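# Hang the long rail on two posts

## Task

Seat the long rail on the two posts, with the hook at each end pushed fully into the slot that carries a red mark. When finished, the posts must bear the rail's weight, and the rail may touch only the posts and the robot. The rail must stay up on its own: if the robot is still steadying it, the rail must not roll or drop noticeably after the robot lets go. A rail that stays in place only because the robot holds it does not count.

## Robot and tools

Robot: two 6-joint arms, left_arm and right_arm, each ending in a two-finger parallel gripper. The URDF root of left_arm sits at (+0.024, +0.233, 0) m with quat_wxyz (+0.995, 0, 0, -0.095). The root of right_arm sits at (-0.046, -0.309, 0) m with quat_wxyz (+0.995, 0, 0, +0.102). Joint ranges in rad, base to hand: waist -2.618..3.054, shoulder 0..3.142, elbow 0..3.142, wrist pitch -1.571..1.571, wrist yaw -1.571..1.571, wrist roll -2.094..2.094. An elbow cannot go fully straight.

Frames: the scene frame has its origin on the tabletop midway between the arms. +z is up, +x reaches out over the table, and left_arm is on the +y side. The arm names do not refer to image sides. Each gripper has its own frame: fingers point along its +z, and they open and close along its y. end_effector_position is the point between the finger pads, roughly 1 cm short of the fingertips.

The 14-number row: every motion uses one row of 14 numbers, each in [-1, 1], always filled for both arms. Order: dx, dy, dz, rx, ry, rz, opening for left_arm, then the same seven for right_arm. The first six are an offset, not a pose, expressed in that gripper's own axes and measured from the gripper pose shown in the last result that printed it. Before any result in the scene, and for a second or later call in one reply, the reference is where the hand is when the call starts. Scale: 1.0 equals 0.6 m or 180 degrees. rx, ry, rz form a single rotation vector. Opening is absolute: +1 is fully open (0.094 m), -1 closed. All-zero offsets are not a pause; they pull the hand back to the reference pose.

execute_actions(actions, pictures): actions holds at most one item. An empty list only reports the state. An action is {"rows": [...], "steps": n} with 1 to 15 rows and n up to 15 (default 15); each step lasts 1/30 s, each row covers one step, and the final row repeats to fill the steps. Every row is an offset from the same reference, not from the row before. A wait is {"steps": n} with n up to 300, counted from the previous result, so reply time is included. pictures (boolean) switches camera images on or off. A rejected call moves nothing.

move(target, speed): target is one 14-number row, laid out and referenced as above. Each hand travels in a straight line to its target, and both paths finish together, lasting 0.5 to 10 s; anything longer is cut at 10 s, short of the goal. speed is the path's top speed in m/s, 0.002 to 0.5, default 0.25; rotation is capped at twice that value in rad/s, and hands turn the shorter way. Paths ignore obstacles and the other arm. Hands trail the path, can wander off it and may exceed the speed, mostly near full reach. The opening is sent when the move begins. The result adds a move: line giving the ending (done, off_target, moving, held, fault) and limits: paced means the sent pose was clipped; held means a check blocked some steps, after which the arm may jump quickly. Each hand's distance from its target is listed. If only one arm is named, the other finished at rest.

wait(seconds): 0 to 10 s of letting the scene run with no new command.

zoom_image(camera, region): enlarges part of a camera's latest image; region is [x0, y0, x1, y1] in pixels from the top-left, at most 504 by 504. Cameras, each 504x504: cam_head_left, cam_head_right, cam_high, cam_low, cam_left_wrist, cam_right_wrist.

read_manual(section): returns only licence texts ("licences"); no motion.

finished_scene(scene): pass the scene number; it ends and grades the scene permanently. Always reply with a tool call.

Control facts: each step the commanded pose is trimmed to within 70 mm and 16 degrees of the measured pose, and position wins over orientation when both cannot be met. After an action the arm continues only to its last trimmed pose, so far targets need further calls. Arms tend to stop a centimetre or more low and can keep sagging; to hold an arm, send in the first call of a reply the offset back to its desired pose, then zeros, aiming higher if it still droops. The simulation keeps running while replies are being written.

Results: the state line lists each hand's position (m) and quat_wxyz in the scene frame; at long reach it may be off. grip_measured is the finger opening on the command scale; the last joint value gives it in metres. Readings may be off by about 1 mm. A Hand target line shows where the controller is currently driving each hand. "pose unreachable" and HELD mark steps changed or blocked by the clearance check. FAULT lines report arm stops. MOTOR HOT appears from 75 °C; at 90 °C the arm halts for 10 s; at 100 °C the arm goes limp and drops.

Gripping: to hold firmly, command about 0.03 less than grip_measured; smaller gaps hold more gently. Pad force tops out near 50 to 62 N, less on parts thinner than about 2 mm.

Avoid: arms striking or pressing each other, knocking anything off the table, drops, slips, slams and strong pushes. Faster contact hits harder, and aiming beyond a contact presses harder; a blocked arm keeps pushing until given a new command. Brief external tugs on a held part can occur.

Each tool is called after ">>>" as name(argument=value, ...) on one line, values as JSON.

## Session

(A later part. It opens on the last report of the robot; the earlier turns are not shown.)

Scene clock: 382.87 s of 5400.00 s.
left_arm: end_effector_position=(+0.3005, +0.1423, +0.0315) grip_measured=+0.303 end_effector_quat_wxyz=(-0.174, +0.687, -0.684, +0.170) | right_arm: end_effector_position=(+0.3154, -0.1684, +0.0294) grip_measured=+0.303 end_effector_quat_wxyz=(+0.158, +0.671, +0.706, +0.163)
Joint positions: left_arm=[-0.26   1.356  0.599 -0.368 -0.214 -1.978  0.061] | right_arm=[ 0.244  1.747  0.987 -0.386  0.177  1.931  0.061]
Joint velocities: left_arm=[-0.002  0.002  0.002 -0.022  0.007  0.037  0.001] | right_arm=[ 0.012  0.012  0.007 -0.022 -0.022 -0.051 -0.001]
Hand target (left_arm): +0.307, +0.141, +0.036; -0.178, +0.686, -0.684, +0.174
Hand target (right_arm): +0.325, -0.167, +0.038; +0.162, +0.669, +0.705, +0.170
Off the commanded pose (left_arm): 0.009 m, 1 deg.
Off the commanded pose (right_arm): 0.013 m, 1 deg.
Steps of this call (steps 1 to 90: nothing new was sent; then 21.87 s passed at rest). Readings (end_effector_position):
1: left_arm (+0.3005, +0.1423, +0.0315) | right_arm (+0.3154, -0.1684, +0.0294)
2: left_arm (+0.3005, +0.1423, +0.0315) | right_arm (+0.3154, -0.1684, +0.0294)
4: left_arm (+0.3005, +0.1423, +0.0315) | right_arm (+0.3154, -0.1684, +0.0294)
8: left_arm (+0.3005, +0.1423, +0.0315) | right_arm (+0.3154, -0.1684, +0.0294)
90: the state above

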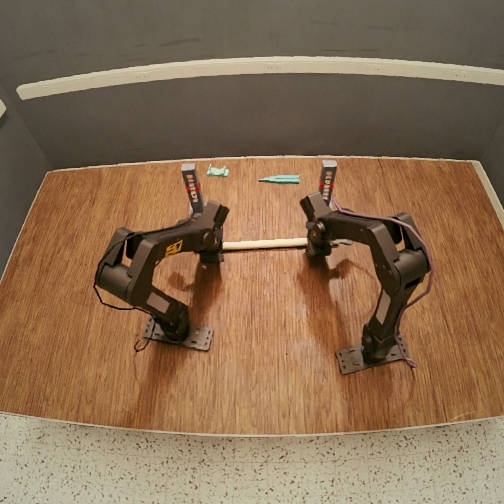

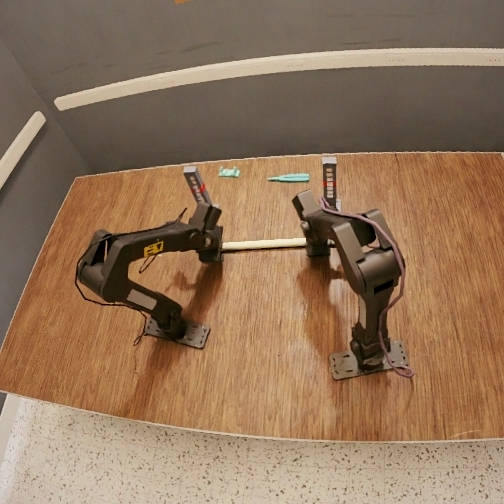

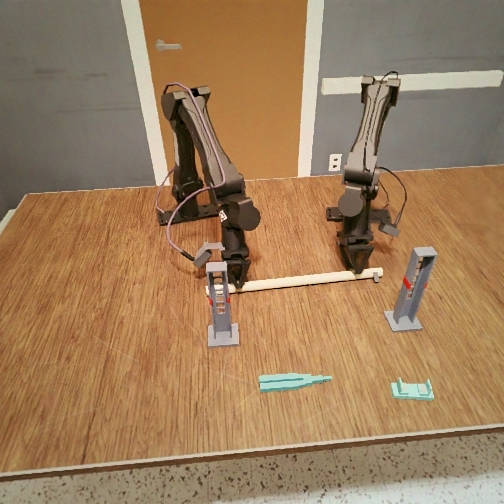

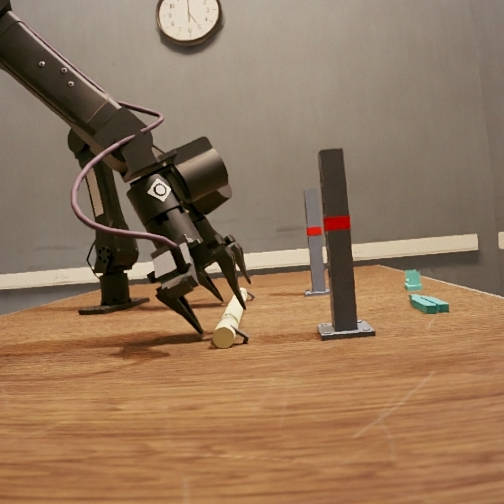

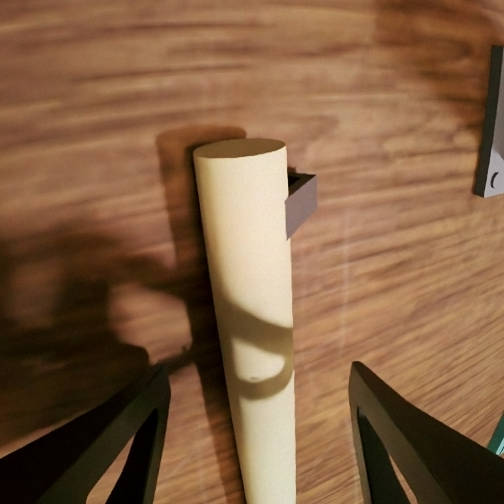

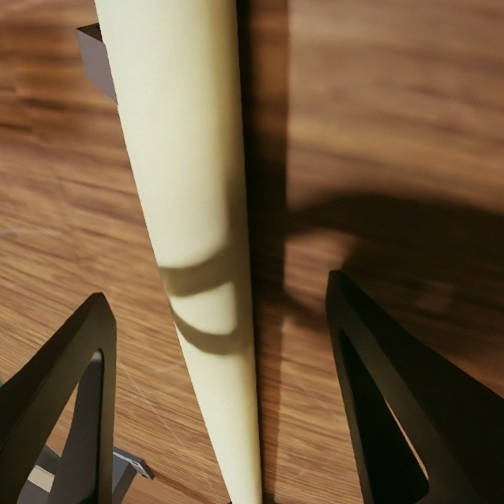

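>>> move(target=[0.003, -0.0213, -0.0027, -0.1009, -0.0054, -0.0199, 0.3, -0.001, 0.0296, -0.0088, 0.0902, 0.0032, -0.0056, 0.3], speed=0.1)

Scene clock: 499.53 s of 5400.00 s.
left_arm: end_effector_position=(+0.3087, +0.1391, +0.0370) grip_measured=+0.303 end_effector_quat_wxyz=(-0.066, +0.723, -0.685, +0.065) | right_arm: end_effector_position=(+0.3229, -0.1678, +0.0329) grip_measured=+0.303 end_effector_quat_wxyz=(+0.061, +0.679, +0.729, +0.057)
Joint positions: left_arm=[-0.173  1.596  0.943 -0.748 -0.071 -1.982  0.061] | right_arm=[ 0.185  1.955  1.37  -0.831  0.062  1.885  0.061]
Joint velocities: left_arm=[ 0.007 -0.002  0.002  0.022 -0.007  0.051 -0.   ] | right_arm=[-0.017 -0.007 -0.017  0.007  0.022 -0.022 -0.001]
Hand target (left_arm): +0.311, +0.141, +0.039; -0.063, +0.727, -0.681, +0.060
Hand target (right_arm): +0.329, -0.168, +0.041; +0.062, +0.679, +0.729, +0.062
Off the commanded pose (left_arm): 0.003 m, 1 deg.
Off the commanded pose (right_arm): 0.011 m, 1 deg.
After step 90, 111.50 s passed at rest.
move: off_target (right_arm)

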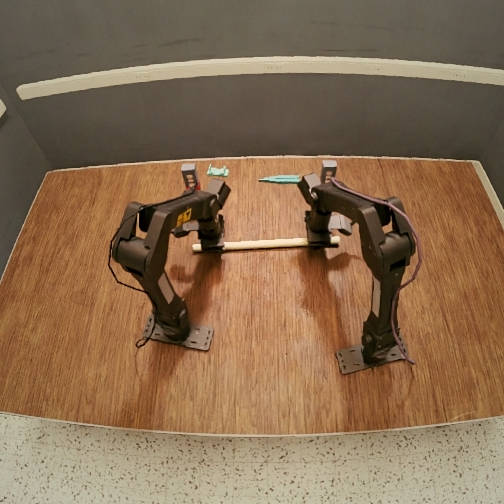

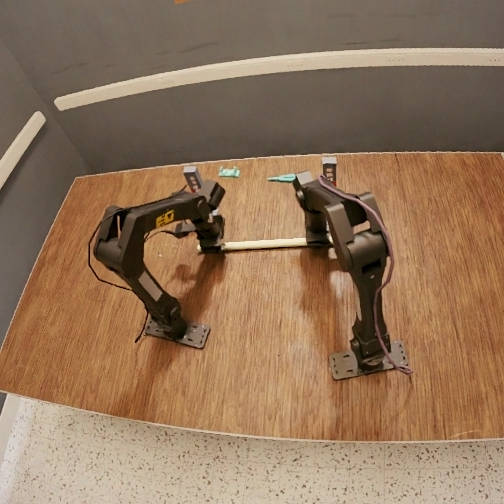

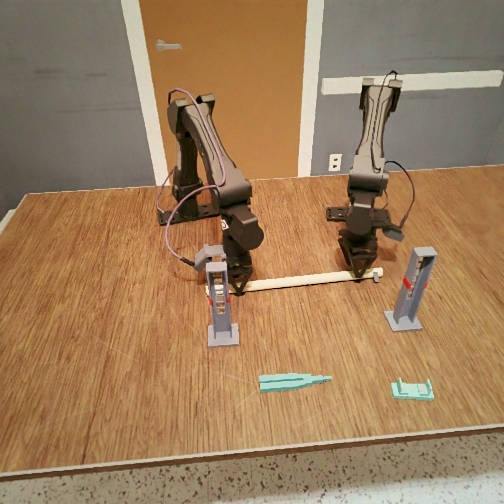

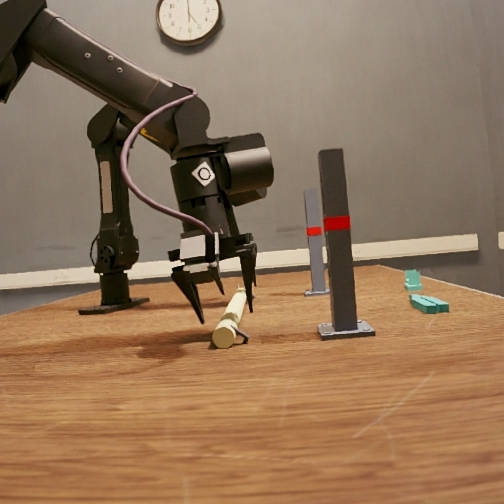

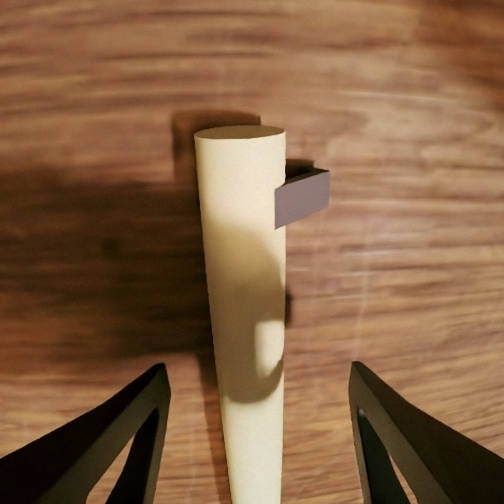

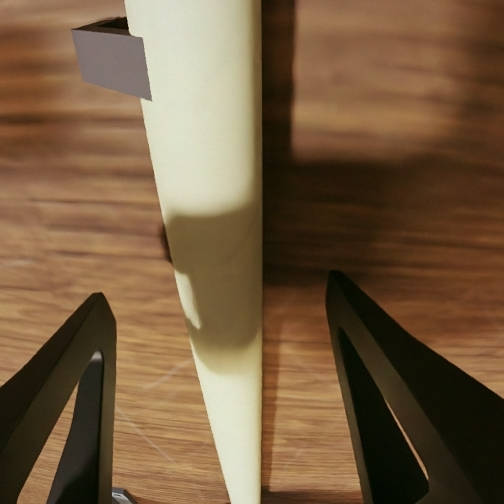

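>>> execute_actions(actions=[{"rows": [[-0.003,-0.0043,-0.0001,0,0,0,0.25,-0.001,0.0124,-0.0096,0,0,0,0.25],[-0.003,-0.0040,0.0024,0,0,0,0.2,-0.001,0.0125,-0.0076,0,0,0,0.2],[-0.003,-0.0038,0.0049,0,0,0,0.15,-0.001,0.0125,-0.0056,0,0,0,0.15],[-0.003,-0.0035,0.0074,0,0,0,0.1,-0.001,0.0126,-0.0037,0,0,0,0.1],[-0.003,-0.0033,0.0099,0,0,0,0.05,-0.001,0.0127,-0.0017,0,0,0,0.05],[-0.003,-0.0030,0.0124,0,0,0,0.0,-0.001,0.0128,0.0003,0,0,0,0.0],[-0.003,-0.0028,0.0148,0,0,0,-0.05,-0.001,0.0128,0.0023,0,0,0,-0.05],[-0.003,-0.0025,0.0173,0,0,0,-0.1,-0.001,0.0129,0.0043,0,0,0,-0.1],[-0.003,-0.0023,0.0198,0,0,0,-0.1,-0.001,0.0130,0.0063,0,0,0,-0.1],[-0.003,-0.0020,0.0223,0,0,0,-0.1,-0.001,0.0131,0.0082,0,0,0,-0.1],[-0.003,-0.0018,0.0248,0,0,0,-0.1,-0.001,0.0131,0.0102,0,0,0,-0.1],[-0.003,-0.0015,0.0273,0,0,0,-0.1,-0.001,0.0132,0.0122,0,0,0,-0.1]], "steps": 15}], pictures=false)

>>> execute_actions(actions=[{"steps": 15}])

Scene clock: 529.80 s of 5400.00 s.
left_arm: end_effector_position=(+0.3136, +0.1371, +0.0271) grip_measured=-0.097 end_effector_quat_wxyz=(-0.067, +0.722, -0.685, +0.070) | right_arm: end_effector_position=(+0.3192, -0.1692, +0.0202) grip_measured=-0.097 end_effector_quat_wxyz=(+0.053, +0.679, +0.731, +0.041)
Joint positions: left_arm=[-0.173  1.624  0.927 -0.694 -0.07  -1.981  0.042] | right_arm=[ 0.185  1.989  1.37  -0.834  0.062  1.885  0.042]
Joint velocities: left_arm=[ 0.017  0.071 -0.046  0.081 -0.081 -0.037  0.   ] | right_arm=[ 0.002 -0.002  0.012 -0.051 -0.066  0.007  0.   ]
Hand target (left_arm): +0.312, +0.141, +0.021; -0.065, +0.723, -0.685, +0.065
Hand target (right_arm): +0.331, -0.168, +0.027; +0.061, +0.679, +0.729, +0.057
Off the commanded pose (left_arm): 0.007 m, 1 deg.
Off the commanded pose (right_arm): 0.014 m, 2 deg.
Steps of this call (steps 1 to 90: nothing new was sent; then 26.77 s passed at rest; steps 91 to 105: all 15 steps of this action). Readings (end_effector_position):
91: left_arm (+0.3084, +0.1392, +0.0369) | right_arm (+0.3223, -0.1679, +0.0328)
92: left_arm (+0.3085, +0.1392, +0.0369) | right_arm (+0.3220, -0.1681, +0.0325)
94: left_arm (+0.3093, +0.1389, +0.0371) | right_arm (+0.3216, -0.1682, +0.0309)
98: left_arm (+0.3126, +0.1375, +0.0363) | right_arm (+0.3204, -0.1687, +0.0254)
105: the state above

Scene clock: 530.30 s of 5400.00 s.
left_arm: end_effector_position=(+0.3153, +0.1364, +0.0262) grip_measured=-0.097 end_effector_quat_wxyz=(-0.068, +0.722, -0.685, +0.073) | right_arm: end_effector_position=(+0.3194, -0.1691, +0.0202) grip_measured=-0.097 end_effector_quat_wxyz=(+0.053, +0.679, +0.731, +0.041)
Joint positions: left_arm=[-0.173  1.627  0.925 -0.682 -0.07  -1.981  0.042] | right_arm=[ 0.185  1.989  1.37  -0.833  0.062  1.885  0.042]
Joint velocities: left_arm=[-0.022 -0.002 -0.012  0.037  0.007 -0.081  0.   ] | right_arm=[-0.002  0.002  0.012  0.051  0.022  0.022  0.001]
Hand target (left_arm): +0.312, +0.141, +0.021; -0.065, +0.723, -0.685, +0.064
Hand target (right_arm): +0.332, -0.168, +0.027; +0.061, +0.679, +0.729, +0.057
Off the commanded pose (left_arm): 0.008 m, 1 deg.
Off the commanded pose (right_arm): 0.014 m, 2 deg.
Steps of this call (steps 1 to 15: nothing new was sent). Readings (end_effector_position):
1: left_arm (+0.3133, +0.1372, +0.0263) | right_arm (+0.3192, -0.1692, +0.0202)
2: left_arm (+0.3132, +0.1372, +0.0259) | right_arm (+0.3192, -0.1692, +0.0202)
4: left_arm (+0.3138, +0.1370, +0.0259) | right_arm (+0.3193, -0.1692, +0.0202)
8: left_arm (+0.3148, +0.1366, +0.0261) | right_arm (+0.3194, -0.1691, +0.0202)
15: the state above

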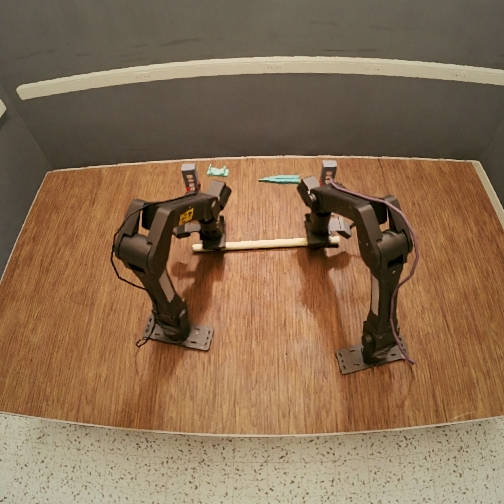

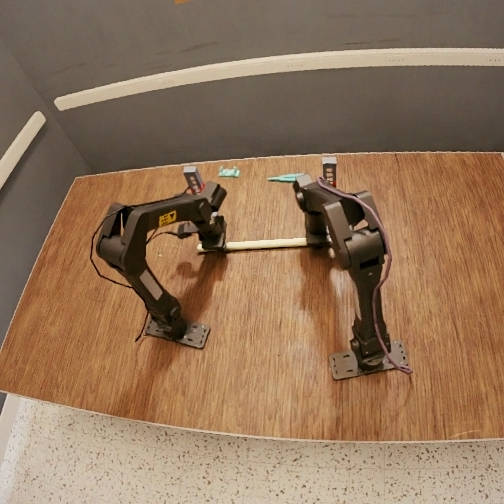

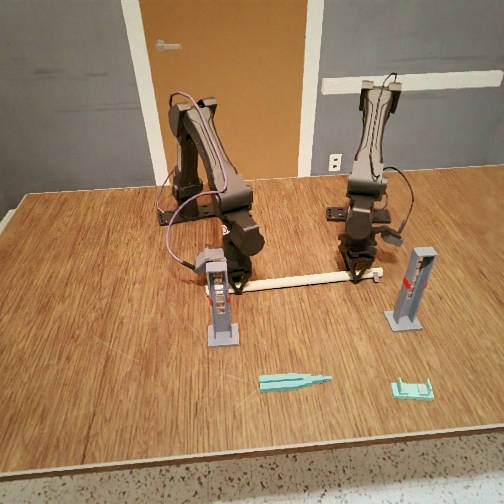

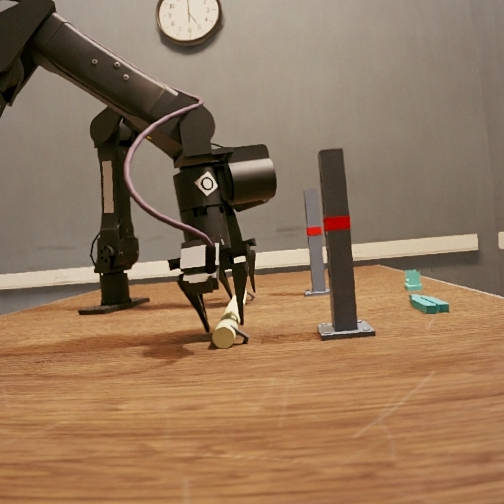

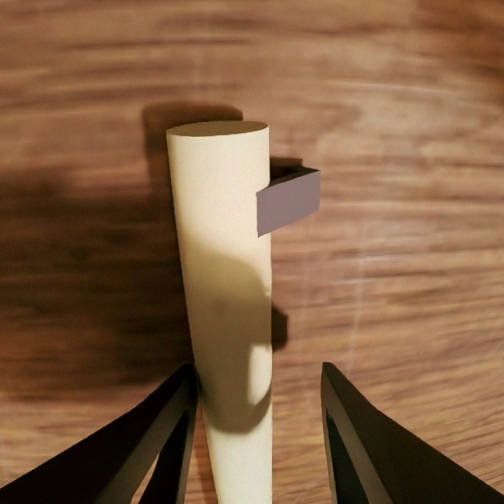

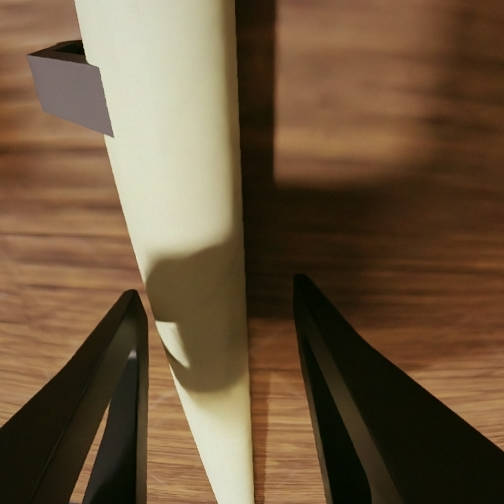

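>>> execute_actions(actions=[{"rows": [[-0.008,0.0086,0.0069,-0.0054,-0.0029,0,-0.1,-0.0006,0.0235,-0.008,-0.011,0.003,0.001,-0.1],[-0.008,0.0105,0.0065,-0.0054,-0.0029,0,-0.1,-0.0006,0.0247,-0.0075,-0.011,0.003,0.001,-0.1],[-0.008,0.0125,0.0061,-0.0054,-0.0029,0,-0.1,-0.0006,0.0259,-0.007,-0.011,0.003,0.001,-0.1],[-0.008,0.0144,0.0058,-0.0054,-0.0029,0,-0.1,-0.0006,0.0271,-0.0065,-0.011,0.003,0.001,-0.1],[-0.008,0.0163,0.0054,-0.0054,-0.0029,0,-0.1,-0.0006,0.0283,-0.006,-0.011,0.003,0.001,-0.1],[-0.008,0.0182,0.005,-0.0054,-0.0029,0,-0.1,-0.0006,0.0295,-0.0055,-0.011,0.003,0.001,-0.1],[-0.0082,0.0186,0.0069,-0.0054,-0.0029,0,-0.1,-0.0006,0.0306,-0.005,-0.011,0.003,0.001,-0.1],[-0.0083,0.019,0.0088,-0.0054,-0.0029,0,-0.1,-0.0006,0.0318,-0.004,-0.011,0.003,0.001,-0.1],[-0.0084,0.0194,0.0107,-0.0054,-0.0029,0,-0.1,-0.0006,0.0318,-0.004,-0.011,0.003,0.001,-0.1],[-0.0085,0.0198,0.0126,-0.0054,-0.0029,0,-0.1,-0.0006,0.0318,-0.004,-0.011,0.003,0.001,-0.1],[-0.0085,0.0201,0.0146,-0.0054,-0.0029,0,-0.1,-0.0006,0.0318,-0.004,-0.011,0.003,0.001,-0.1],[-0.0085,0.0205,0.0165,-0.0054,-0.0029,0,-0.1,-0.0006,0.0318,-0.004,-0.011,0.003,0.001,-0.1]], "steps": 15}], pictures=false)

>>> execute_actions(actions=[{"steps": 20}])

Scene clock: 576.80 s of 5400.00 s.
left_arm: end_effector_position=(+0.3062, +0.1399, +0.0164) grip_measured=-0.097 end_effector_quat_wxyz=(-0.064, +0.722, -0.686, +0.063) | right_arm: end_effector_position=(+0.3237, -0.1703, +0.0160) grip_measured=-0.097 end_effector_quat_wxyz=(+0.052, +0.680, +0.730, +0.038)
Joint positions: left_arm=[-0.173  1.627  0.885 -0.662 -0.07  -1.981  0.042] | right_arm=[ 0.179  2.012  1.386 -0.832  0.062  1.88   0.042]
Joint velocities: left_arm=[-0.002  0.002  0.012  0.037 -0.022  0.007 -0.   ] | right_arm=[ 0.002 -0.012  0.022  0.051 -0.022 -0.007 -0.   ]
Hand target (left_arm): +0.305, +0.141, +0.014; -0.065, +0.723, -0.685, +0.064
Hand target (right_arm): +0.338, -0.168, +0.025; +0.061, +0.679, +0.729, +0.057
Off the commanded pose (left_arm): 0.003 m, 0 deg.
Off the commanded pose (right_arm): 0.017 m, 2 deg.
Steps of this call (steps 1 to 90: nothing new was sent; then 43.00 s passed at rest; steps 91 to 105: all 15 steps of this action). Readings (end_effector_position):
91: left_arm (+0.3154, +0.1364, +0.0262) | right_arm (+0.3194, -0.1691, +0.0202)
92: left_arm (+0.3154, +0.1364, +0.0262) | right_arm (+0.3194, -0.1691, +0.0202)
94: left_arm (+0.3147, +0.1366, +0.0254) | right_arm (+0.3193, -0.1692, +0.0199)
98: left_arm (+0.3092, +0.1388, +0.0207) | right_arm (+0.3214, -0.1698, +0.0171)
105: the state above

Scene clock: 577.47 s of 5400.00 s.
left_arm: end_effector_position=(+0.3087, +0.1389, +0.0168) grip_measured=-0.097 end_effector_quat_wxyz=(-0.066, +0.722, -0.685, +0.068) | right_arm: end_effector_position=(+0.3238, -0.1703, +0.0161) grip_measured=-0.097 end_effector_quat_wxyz=(+0.052, +0.680, +0.730, +0.038)
Joint positions: left_arm=[-0.173  1.627  0.885 -0.651 -0.07  -1.981  0.042] | right_arm=[ 0.179  2.012  1.387 -0.832  0.062  1.88   0.042]
Joint velocities: left_arm=[ 0.002 -0.017 -0.007 -0.066  0.022 -0.051 -0.   ] | right_arm=[ 0.007 -0.002  0.012 -0.022 -0.022 -0.051  0.   ]
Hand target (left_arm): +0.305, +0.141, +0.014; -0.065, +0.723, -0.685, +0.064
Hand target (right_arm): +0.338, -0.168, +0.025; +0.061, +0.679, +0.729, +0.057
Off the commanded pose (left_arm): 0.005 m, 1 deg.
Off the commanded pose (right_arm): 0.017 m, 2 deg.
Steps of this call (steps 1 to 20: nothing new was sent). Readings (end_effector_position):
1: left_arm (+0.3066, +0.1397, +0.0165) | right_arm (+0.3238, -0.1703, +0.0161)
2: left_arm (+0.3071, +0.1395, +0.0165) | right_arm (+0.3238, -0.1703, +0.0161)
4: left_arm (+0.3078, +0.1393, +0.0167) | right_arm (+0.3238, -0.1703, +0.0161)
8: left_arm (+0.3084, +0.1390, +0.0168) | right_arm (+0.3238, -0.1703, +0.0161)
20: the state above

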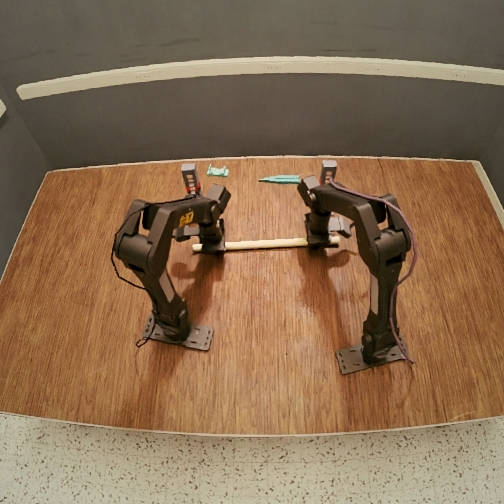

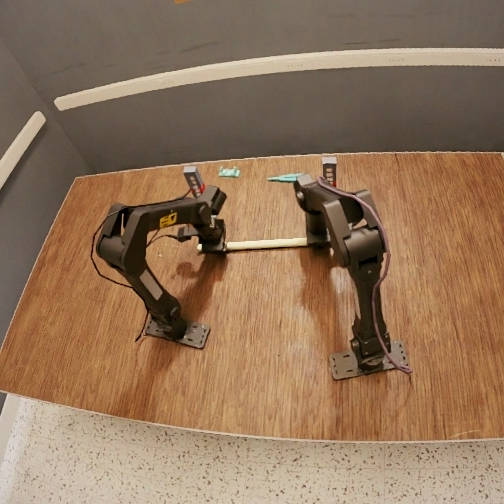

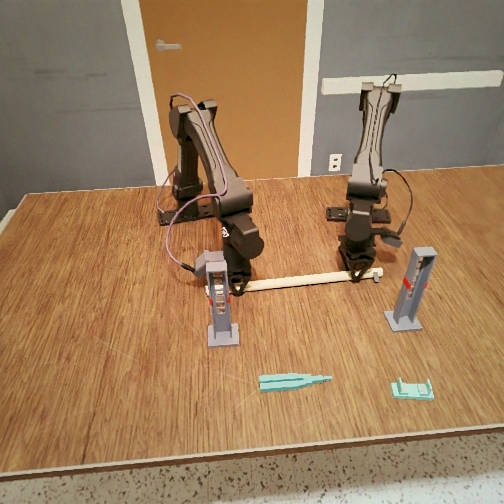

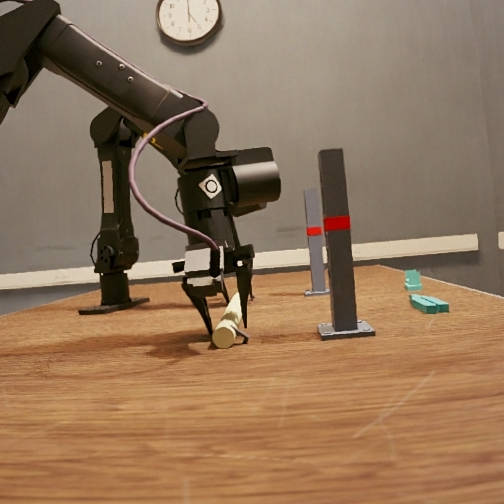

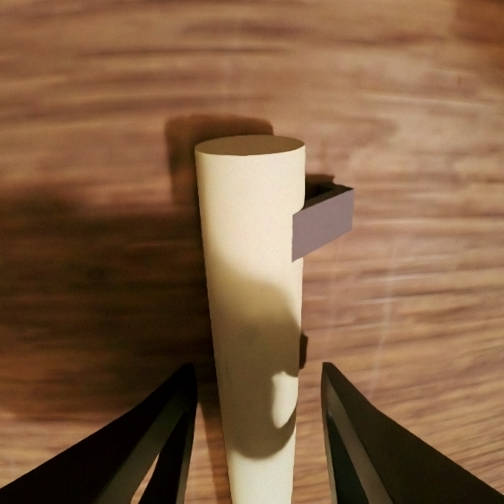

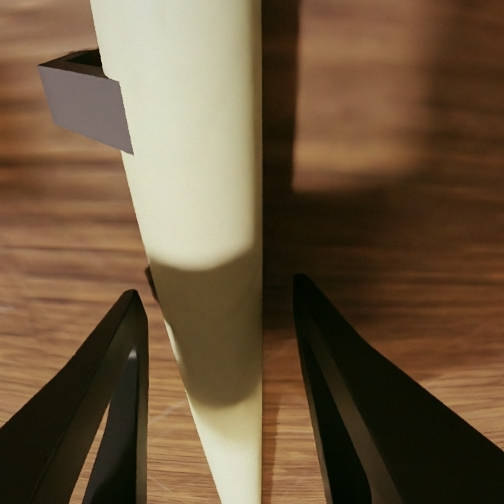

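>>> execute_actions(actions=[{"rows": [[-0.0038,0.0067,0.0033,-0.002,-0.001,0,-0.15,0.0018,0.0255,-0.0117,-0.013,0.004,0,-0.15],[-0.0038,0.0067,0.0033,-0.002,-0.001,0,-0.2,0.0018,0.0255,-0.0117,-0.013,0.004,0,-0.2],[-0.0038,0.0067,0.0033,-0.002,-0.001,0,-0.25,0.0018,0.0255,-0.0117,-0.013,0.004,0,-0.25],[-0.0038,0.0067,0.0033,-0.002,-0.001,0,-0.29,0.0018,0.0255,-0.0117,-0.013,0.004,0,-0.29],[-0.0038,0.0067,0.0033,-0.002,-0.001,0,-0.32,0.0018,0.0255,-0.0117,-0.013,0.004,0,-0.32],[-0.0038,0.0067,0.0033,-0.002,-0.001,0,-0.35,0.0018,0.0255,-0.0117,-0.013,0.004,0,-0.35],[-0.0038,0.0067,0.0033,-0.002,-0.001,0,-0.37,0.0018,0.0255,-0.0117,-0.013,0.004,0,-0.37],[-0.0038,0.0067,0.0033,-0.002,-0.001,0,-0.39,0.0018,0.0255,-0.0117,-0.013,0.004,0,-0.39],[-0.0038,0.0067,0.0033,-0.002,-0.001,0,-0.41,0.0018,0.0255,-0.0117,-0.013,0.004,0,-0.41],[-0.0038,0.0067,0.0033,-0.002,-0.001,0,-0.425,0.0018,0.0255,-0.0117,-0.013,0.004,0,-0.425],[-0.0038,0.0067,0.0033,-0.002,-0.001,0,-0.44,0.0018,0.0255,-0.0117,-0.013,0.004,0,-0.44],[-0.0038,0.0067,0.0033,-0.002,-0.001,0,-0.455,0.0018,0.0255,-0.0117,-0.013,0.004,0,-0.455],[-0.0038,0.0067,0.0033,-0.002,-0.001,0,-0.47,0.0018,0.0255,-0.0117,-0.013,0.004,0,-0.47],[-0.0038,0.0067,0.0033,-0.002,-0.001,0,-0.48,0.0018,0.0255,-0.0117,-0.013,0.004,0,-0.48],[-0.0038,0.0067,0.0033,-0.002,-0.001,0,-0.49,0.0018,0.0255,-0.0117,-0.013,0.004,0,-0.49]], "steps": 15}], pictures=false)

>>> execute_actions(actions=[{"steps": 12}])

Scene clock: 604.03 s of 5400.00 s.
left_arm: end_effector_position=(+0.3092, +0.1387, +0.0169) grip_measured=-0.472 end_effector_quat_wxyz=(-0.067, +0.722, -0.685, +0.069) | right_arm: end_effector_position=(+0.3245, -0.1700, +0.0162) grip_measured=-0.472 end_effector_quat_wxyz=(+0.053, +0.680, +0.730, +0.040)
Joint positions: left_arm=[-0.173  1.627  0.885 -0.649 -0.07  -1.981  0.025] | right_arm=[ 0.179  2.012  1.387 -0.829  0.062  1.879  0.025]
Joint velocities: left_arm=[ 0.017  0.007 -0.007  0.007 -0.007  0.037 -0.005] | right_arm=[-0.007 -0.002 -0.007 -0.007  0.051  0.051 -0.005]
Hand target (left_arm): +0.305, +0.141, +0.014; -0.065, +0.722, -0.685, +0.065
Hand target (right_arm): +0.338, -0.168, +0.025; +0.061, +0.679, +0.729, +0.058
Off the commanded pose (left_arm): 0.006 m, 1 deg.
Off the commanded pose (right_arm): 0.016 m, 2 deg.
Steps of this call (steps 1 to 90: nothing new was sent; then 23.07 s passed at rest; steps 91 to 105: all 15 steps of this action). Readings (end_effector_position):
91: left_arm (+0.3087, +0.1389, +0.0168) | right_arm (+0.3238, -0.1703, +0.0161)
92: left_arm (+0.3089, +0.1388, +0.0169) | right_arm (+0.3238, -0.1703, +0.0161)
94: left_arm (+0.3091, +0.1388, +0.0169) | right_arm (+0.3238, -0.1703, +0.0161)
98: left_arm (+0.3093, +0.1387, +0.0169) | right_arm (+0.3238, -0.1703, +0.0161)
105: the state above

Scene clock: 604.43 s of 5400.00 s.
left_arm: end_effector_position=(+0.3092, +0.1387, +0.0169) grip_measured=-0.474 end_effector_quat_wxyz=(-0.067, +0.722, -0.685, +0.069) | right_arm: end_effector_position=(+0.3245, -0.1700, +0.0162) grip_measured=-0.474 end_effector_quat_wxyz=(+0.053, +0.680, +0.730, +0.040)
Joint positions: left_arm=[-0.173  1.627  0.885 -0.649 -0.07  -1.981  0.025] | right_arm=[ 0.179  2.012  1.387 -0.829  0.062  1.879  0.025]
Joint velocities: left_arm=[-0.007  0.007 -0.002 -0.051  0.051 -0.037  0.   ] | right_arm=[ 0.022 -0.012  0.017 -0.007 -0.007 -0.022  0.001]
Hand target (left_arm): +0.305, +0.141, +0.014; -0.065, +0.722, -0.685, +0.065
Hand target (right_arm): +0.338, -0.168, +0.025; +0.061, +0.679, +0.729, +0.057
Off the commanded pose (left_arm): 0.006 m, 1 deg.
Off the commanded pose (right_arm): 0.016 m, 2 deg.
Steps of this call (steps 1 to 12: nothing new was sent). Readings (end_effector_position):
1: left_arm (+0.3092, +0.1387, +0.0169) | right_arm (+0.3245, -0.1700, +0.0162)
2: left_arm (+0.3092, +0.1387, +0.0169) | right_arm (+0.3245, -0.1700, +0.0162)
4: left_arm (+0.3092, +0.1387, +0.0169) | right_arm (+0.3245, -0.1700, +0.0162)
8: left_arm (+0.3092, +0.1387, +0.0169) | right_arm (+0.3245, -0.1700, +0.0162)
12: the state above

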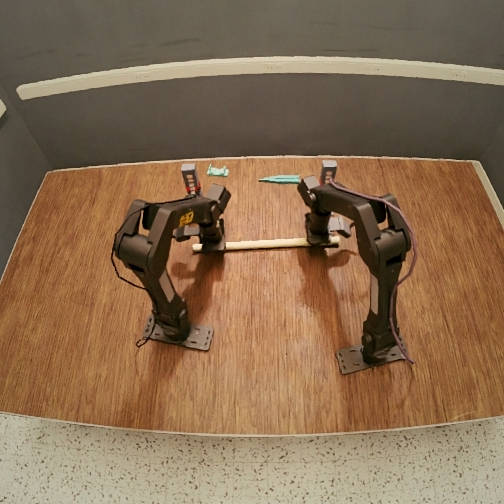

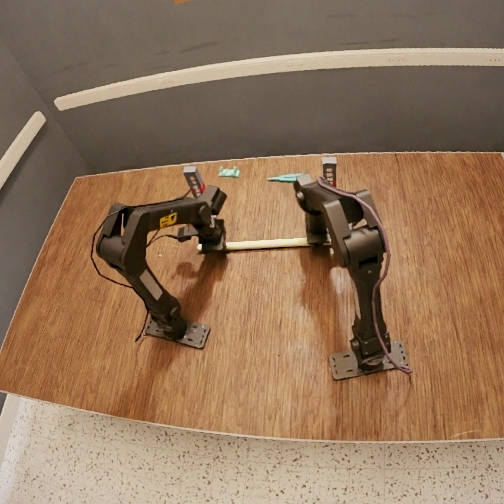

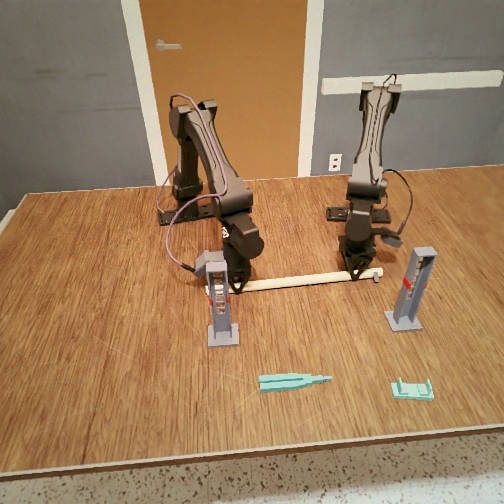

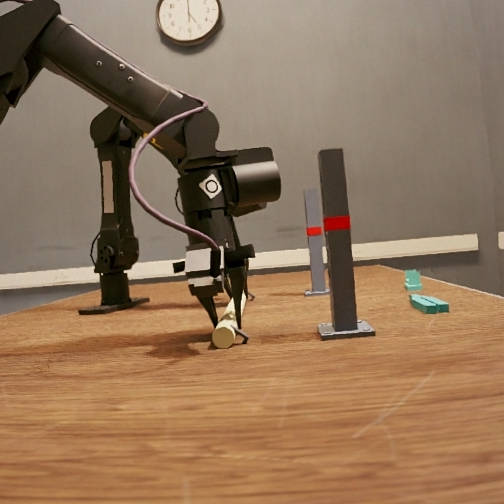

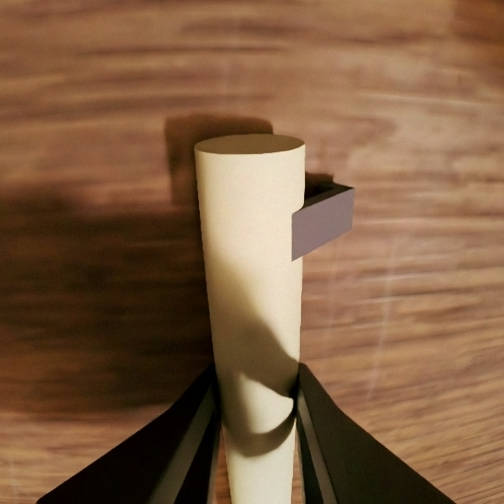

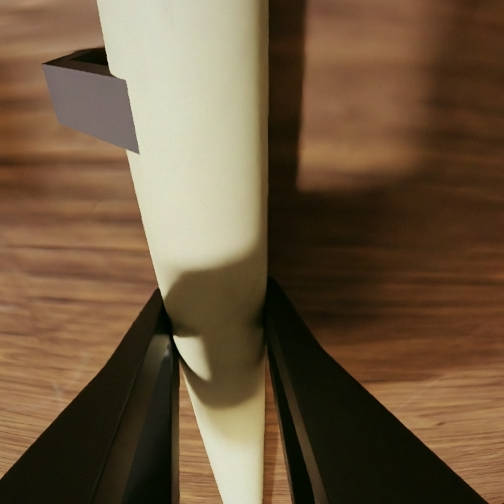

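>>> execute_actions(actions=[{"rows": [[-0.0038,0.0067,0.0033,-0.002,-0.001,0,-0.5,0.0018,0.0255,-0.0117,-0.013,0.004,0,-0.5],[-0.0038,0.0067,0.0033,-0.002,-0.001,0,-0.51,0.0018,0.0255,-0.0117,-0.013,0.004,0,-0.51],[-0.0035,0.005,-0.0015,-0.002,-0.001,0,-0.51,0.0018,0.0258,-0.016,-0.013,0.004,0,-0.51],[-0.0032,0.0032,-0.0065,-0.002,-0.001,0,-0.51,0.0018,0.0261,-0.0206,-0.013,0.004,0,-0.51],[-0.0029,0.0015,-0.0115,-0.002,-0.001,0,-0.51,0.0018,0.0264,-0.0252,-0.013,0.004,0,-0.51],[-0.0026,-0.0003,-0.0165,-0.002,-0.001,0,-0.51,0.0018,0.0267,-0.0298,-0.013,0.004,0,-0.51],[-0.0023,-0.002,-0.0215,-0.002,-0.001,0,-0.51,0.0018,0.027,-0.0344,-0.013,0.004,0,-0.51],[-0.002,-0.0038,-0.0265,-0.002,-0.001,0,-0.51,0.0018,0.0273,-0.039,-0.013,0.004,0,-0.51],[-0.0017,-0.0055,-0.0315,-0.002,-0.001,0,-0.51,0.0018,0.0276,-0.0436,-0.013,0.004,0,-0.51],[-0.0014,-0.0073,-0.0365,-0.002,-0.001,0,-0.51,0.0018,0.0279,-0.0482,-0.013,0.004,0,-0.51],[-0.0011,-0.009,-0.0415,-0.002,-0.001,0,-0.51,0.0018,0.0282,-0.0528,-0.013,0.004,0,-0.51],[-0.0008,-0.0108,-0.0465,-0.002,-0.001,0,-0.51,0.0018,0.0285,-0.0574,-0.013,0.004,0,-0.51],[-0.0005,-0.0125,-0.0515,-0.002,-0.001,0,-0.51,0.0018,0.0288,-0.062,-0.013,0.004,0,-0.51],[0,-0.0143,-0.0565,-0.002,-0.001,0,-0.51,0.0018,0.029,-0.0667,-0.013,0.004,0,-0.51]], "steps": 15}], pictures=false)

>>> move(target=[-0.0275, -0.185, -0.1475, 0.2052, 0.0061, 0.0159, -0.51, 0.0232, 0.156, -0.1715, -0.21, -0.0091, 0.0188, -0.51], speed=0.13)

Scene clock: 671.33 s of 5400.00 s.
left_arm: end_effector_position=(+0.3080, +0.1389, +0.0331) grip_measured=-0.479 end_effector_quat_wxyz=(-0.062, +0.723, -0.686, +0.061) | right_arm: end_effector_position=(+0.3257, -0.1693, +0.0282) grip_measured=-0.480 end_effector_quat_wxyz=(+0.049, +0.680, +0.731, +0.034)
Joint positions: left_arm=[-0.173  1.608  0.941 -0.743 -0.068 -1.983  0.024] | right_arm=[ 0.178  2.012  1.439 -0.895  0.059  1.879  0.024]
Joint velocities: left_arm=[-0.017 -0.1    0.227 -0.388 -0.022  0.007 -0.   ] | right_arm=[-0.017 -0.002  0.159 -0.183  0.037  0.007 -0.   ]
Hand target (left_arm): +0.311, +0.140, +0.051; -0.066, +0.722, -0.685, +0.067
Hand target (right_arm): +0.336, -0.168, +0.057; +0.062, +0.679, +0.729, +0.060
Off the commanded pose (left_arm): 0.019 m, 1 deg.
Off the commanded pose (right_arm): 0.032 m, 3 deg.
Steps of this call (steps 1 to 90: nothing new was sent; then 63.40 s passed at rest; steps 91 to 105: all 15 steps of this action). Readings (end_effector_position):
91: left_arm (+0.3092, +0.1387, +0.0169) | right_arm (+0.3246, -0.1699, +0.0162)
92: left_arm (+0.3092, +0.1386, +0.0169) | right_arm (+0.3246, -0.1699, +0.0162)
94: left_arm (+0.3090, +0.1387, +0.0169) | right_arm (+0.3246, -0.1699, +0.0162)
98: left_arm (+0.3074, +0.1391, +0.0175) | right_arm (+0.3252, -0.1695, +0.0187)
105: the state above

Scene clock: 674.77 s of 5400.00 s.
left_arm: end_effector_position=(+0.3927, +0.1603, +0.1261) grip_measured=-0.479 end_effector_quat_wxyz=(-0.260, +0.660, -0.658, +0.253) | right_arm: end_effector_position=(+0.3976, -0.1484, +0.1225) grip_measured=-0.480 end_effector_quat_wxyz=(+0.240, +0.664, +0.668, +0.234)
Joint positions: left_arm=[-0.106  1.38   0.869 -0.341 -0.21  -1.792  0.024] | right_arm=[ 0.246  1.804  1.331 -0.466  0.284  1.921  0.024]
Joint velocities: left_arm=[ 0.002  0.002 -0.002  0.007 -0.037 -0.051  0.   ] | right_arm=[ 0.007 -0.022  0.002  0.007 -0.066 -0.037  0.   ]
Hand target (left_arm): +0.399, +0.163, +0.142; -0.282, +0.653, -0.648, +0.273
Hand target (right_arm): +0.404, -0.147, +0.146; +0.268, +0.655, +0.656, +0.263
Off the commanded pose (left_arm): 0.019 m, 4 deg.
Off the commanded pose (right_arm): 0.024 m, 5 deg.
move: off_target (left_arm, right_arm)

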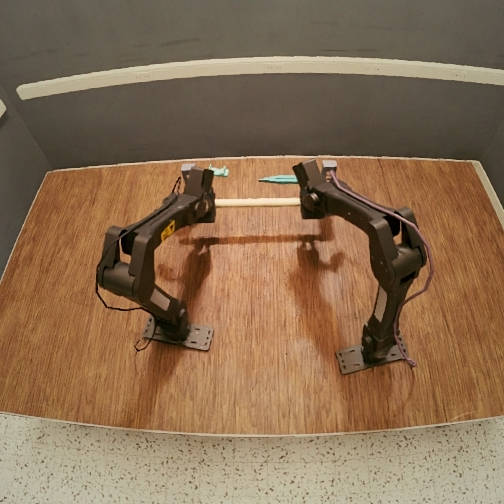

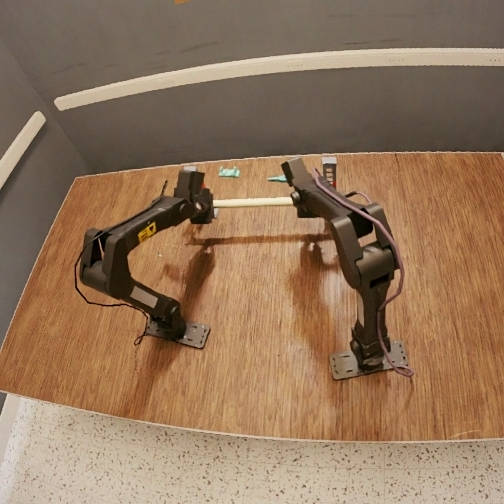

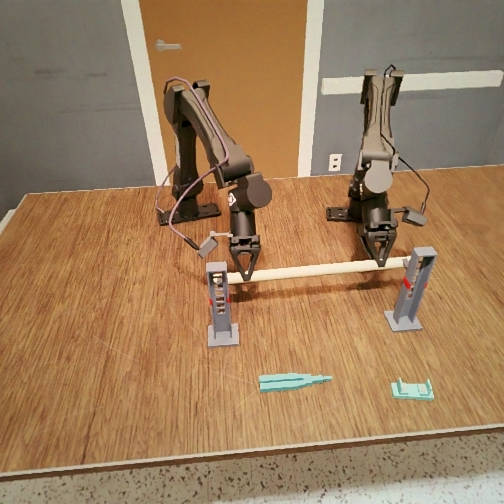

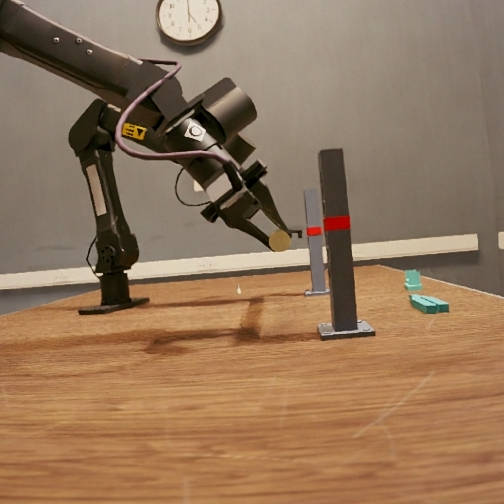

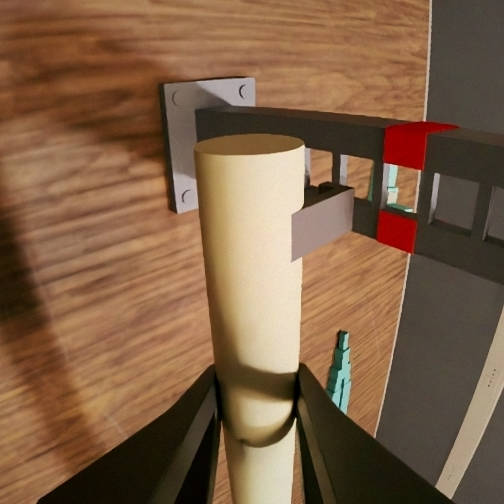

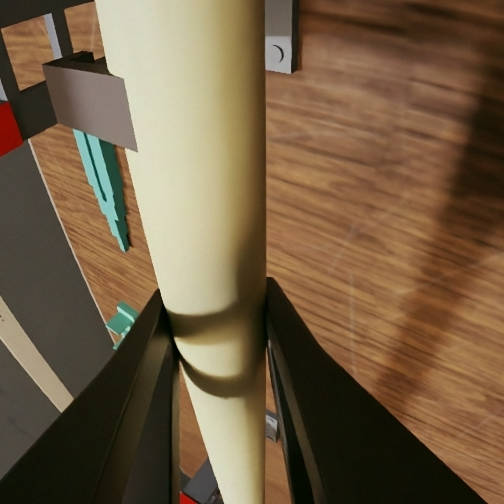

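>>> zoom_image(camera="cam_low", region=[260, 195, 360, 265])

Region (260, 195, 360, 265) of cam_low's 504x504 image, scaled by 5.040, with more detail than that image has; it fills the top 353 rows of this view, and the rest is white.

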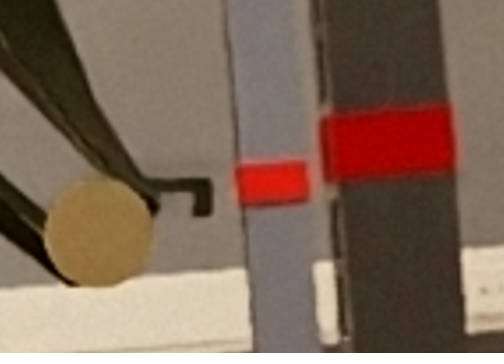

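>>> execute_actions(actions=[{"rows": [[-0.0045,-0.0282,-0.0113,0.0223,0,0,-0.51,0.0017,0.0354,-0.0233,-0.0289,0,0,-0.51],[-0.0045,-0.0307,-0.0101,0.024,0,0,-0.51,0.0017,0.0378,-0.0228,-0.0306,0,0,-0.51],[-0.0045,-0.0332,-0.009,0.0257,0,0,-0.51,0.0017,0.0402,-0.0224,-0.0323,0,0,-0.51],[-0.0045,-0.0357,-0.0078,0.0274,0,0,-0.51,0.0017,0.0426,-0.0219,-0.034,0,0,-0.51],[-0.0045,-0.0382,-0.0067,0.0291,0,0,-0.51,0.0017,0.045,-0.0215,-0.0357,0,0,-0.51],[-0.0045,-0.0407,-0.0055,0.0308,0,0,-0.51,0.0017,0.0474,-0.021,-0.0374,0,0,-0.51],[-0.0045,-0.0432,-0.0044,0.0325,0,0,-0.51,0.0017,0.0499,-0.0206,-0.0392,0,0,-0.51],[-0.0045,-0.0456,-0.0032,0.0342,0,0,-0.51,0.0017,0.0523,-0.0202,-0.0409,0,0,-0.51],[-0.0045,-0.0481,-0.0021,0.0359,0,0,-0.51,0.0017,0.0547,-0.0197,-0.0426,0,0,-0.51],[-0.0045,-0.0506,-0.0009,0.0376,0,0,-0.51,0.0017,0.0571,-0.0193,-0.0443,0,0,-0.51],[-0.0045,-0.0531,0.0003,0.0393,0,0,-0.51,0.0017,0.0595,-0.0188,-0.046,0,0,-0.51],[-0.0045,-0.0556,0.0014,0.041,0,0,-0.51,0.0017,0.0619,-0.0184,-0.0477,0,0,-0.51],[-0.0045,-0.0581,0.0026,0.0427,0,0,-0.51,0.0017,0.0643,-0.0179,-0.0494,0,0,-0.51],[-0.0045,-0.0606,0.0037,0.0444,0,0,-0.51,0.0017,0.0667,-0.0175,-0.0511,0,0,-0.51]], "steps": 15}], pictures=false)

>>> execute_actions(actions=[{"steps": 25}])

>>> zoom_image(camera="cam_low", region=[270, 195, 360, 258])

Scene clock: 745.10 s of 5400.00 s.
left_arm: end_effector_position=(+0.4067, +0.1626, +0.1369) grip_measured=-0.479 end_effector_quat_wxyz=(-0.283, +0.651, -0.649, +0.275) | right_arm: end_effector_position=(+0.4103, -0.1461, +0.1335) grip_measured=-0.480 end_effector_quat_wxyz=(+0.262, +0.656, +0.659, +0.259)
Joint positions: left_arm=[-0.091  1.385  0.869 -0.267 -0.214 -1.766  0.024] | right_arm=[ 0.246  1.804  1.331 -0.397  0.304  1.904  0.024]
Joint velocities: left_arm=[ 0.022  0.061  0.002  0.227  0.022 -0.022 -0.   ] | right_arm=[-0.012 -0.002 -0.027  0.227 -0.007 -0.066  0.   ]
Hand target (left_arm): +0.420, +0.164, +0.150; -0.305, +0.642, -0.638, +0.297
Hand target (right_arm): +0.421, -0.147, +0.156; +0.291, +0.644, +0.647, +0.286
Off the commanded pose (left_arm): 0.019 m, 4 deg.
Off the commanded pose (right_arm): 0.025 m, 5 deg.
Steps of this call (steps 1 to 90: nothing new was sent; then 66.83 s passed at rest; steps 91 to 105: all 15 steps of this action). Readings (end_effector_position):
91: left_arm (+0.3932, +0.1604, +0.1265) | right_arm (+0.3980, -0.1485, +0.1227)
92: left_arm (+0.3935, +0.1604, +0.1268) | right_arm (+0.3982, -0.1484, +0.1229)
94: left_arm (+0.3947, +0.1608, +0.1277) | right_arm (+0.3993, -0.1481, +0.1238)
98: left_arm (+0.3984, +0.1614, +0.1310) | right_arm (+0.4028, -0.1473, +0.1267)
105: the state above

Scene clock: 745.93 s of 5400.00 s.
left_arm: end_effector_position=(+0.4111, +0.1622, +0.1389) grip_measured=-0.479 end_effector_quat_wxyz=(-0.288, +0.648, -0.647, +0.281) | right_arm: end_effector_position=(+0.4135, -0.1464, +0.1366) grip_measured=-0.480 end_effector_quat_wxyz=(+0.269, +0.654, +0.656, +0.264)
Joint positions: left_arm=[-0.09   1.392  0.869 -0.242 -0.215 -1.761  0.024] | right_arm=[ 0.246  1.804  1.331 -0.379  0.314  1.899  0.024]
Joint velocities: left_arm=[ 0.002 -0.012 -0.012  0.051  0.007 -0.066  0.   ] | right_arm=[-0.002 -0.007  0.007  0.022 -0.066 -0.037 -0.   ]
Hand target (left_arm): +0.419, +0.164, +0.150; -0.305, +0.642, -0.638, +0.297
Hand target (right_arm): +0.421, -0.147, +0.156; +0.291, +0.644, +0.647, +0.286
Off the commanded pose (left_arm): 0.014 m, 3 deg.
Off the commanded pose (right_arm): 0.021 m, 4 deg.
Steps of this call (steps 1 to 25: nothing new was sent). Readings (end_effector_position):
1: left_arm (+0.4079, +0.1627, +0.1371) | right_arm (+0.4111, -0.1460, +0.1342)
2: left_arm (+0.4088, +0.1627, +0.1373) | right_arm (+0.4116, -0.1460, +0.1347)
4: left_arm (+0.4099, +0.1624, +0.1376) | right_arm (+0.4123, -0.1462, +0.1354)
8: left_arm (+0.4107, +0.1622, +0.1385) | right_arm (+0.4131, -0.1464, +0.1362)
25: the state above

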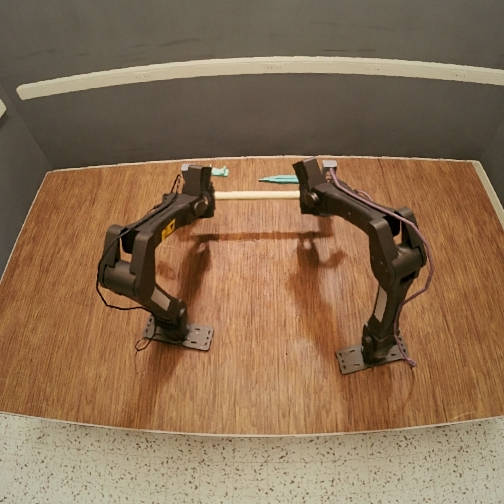

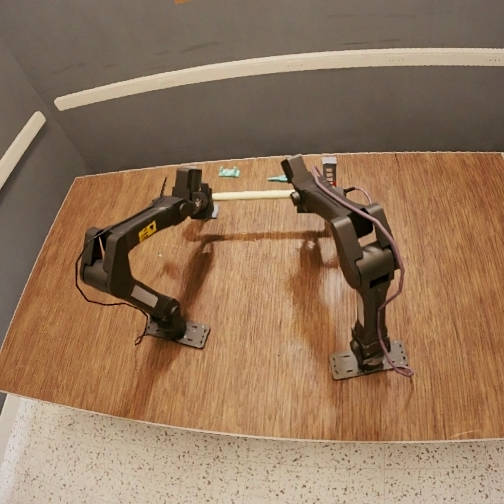

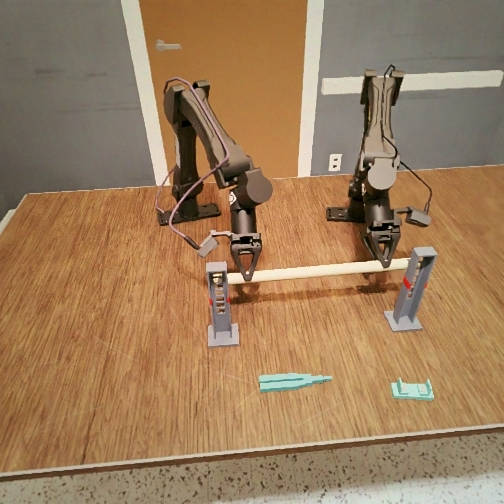

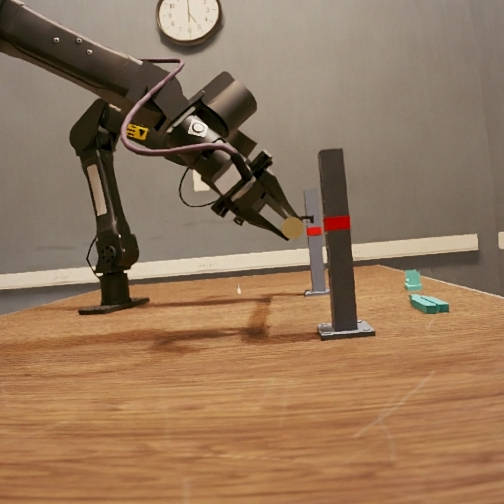

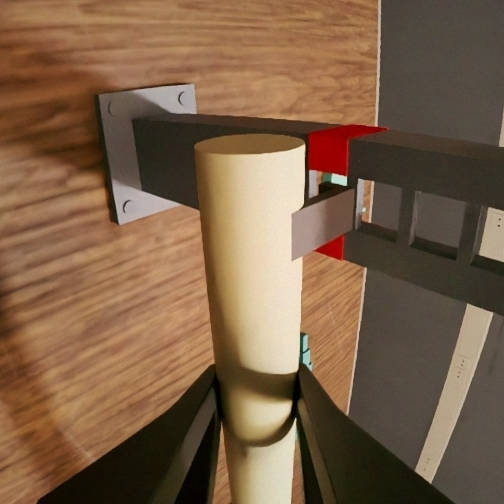

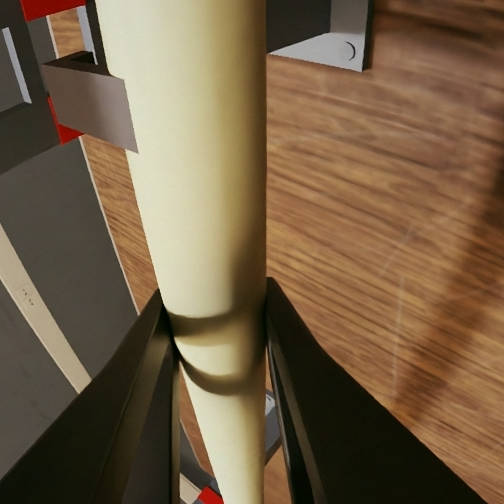

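Region (270, 195, 360, 258) of cam_low's 504x504 image, scaled by 5.600, with more detail than that image has; it fills the top 353 rows of this view, and the rest is white.

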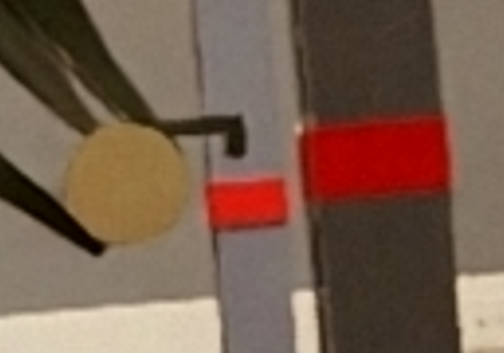

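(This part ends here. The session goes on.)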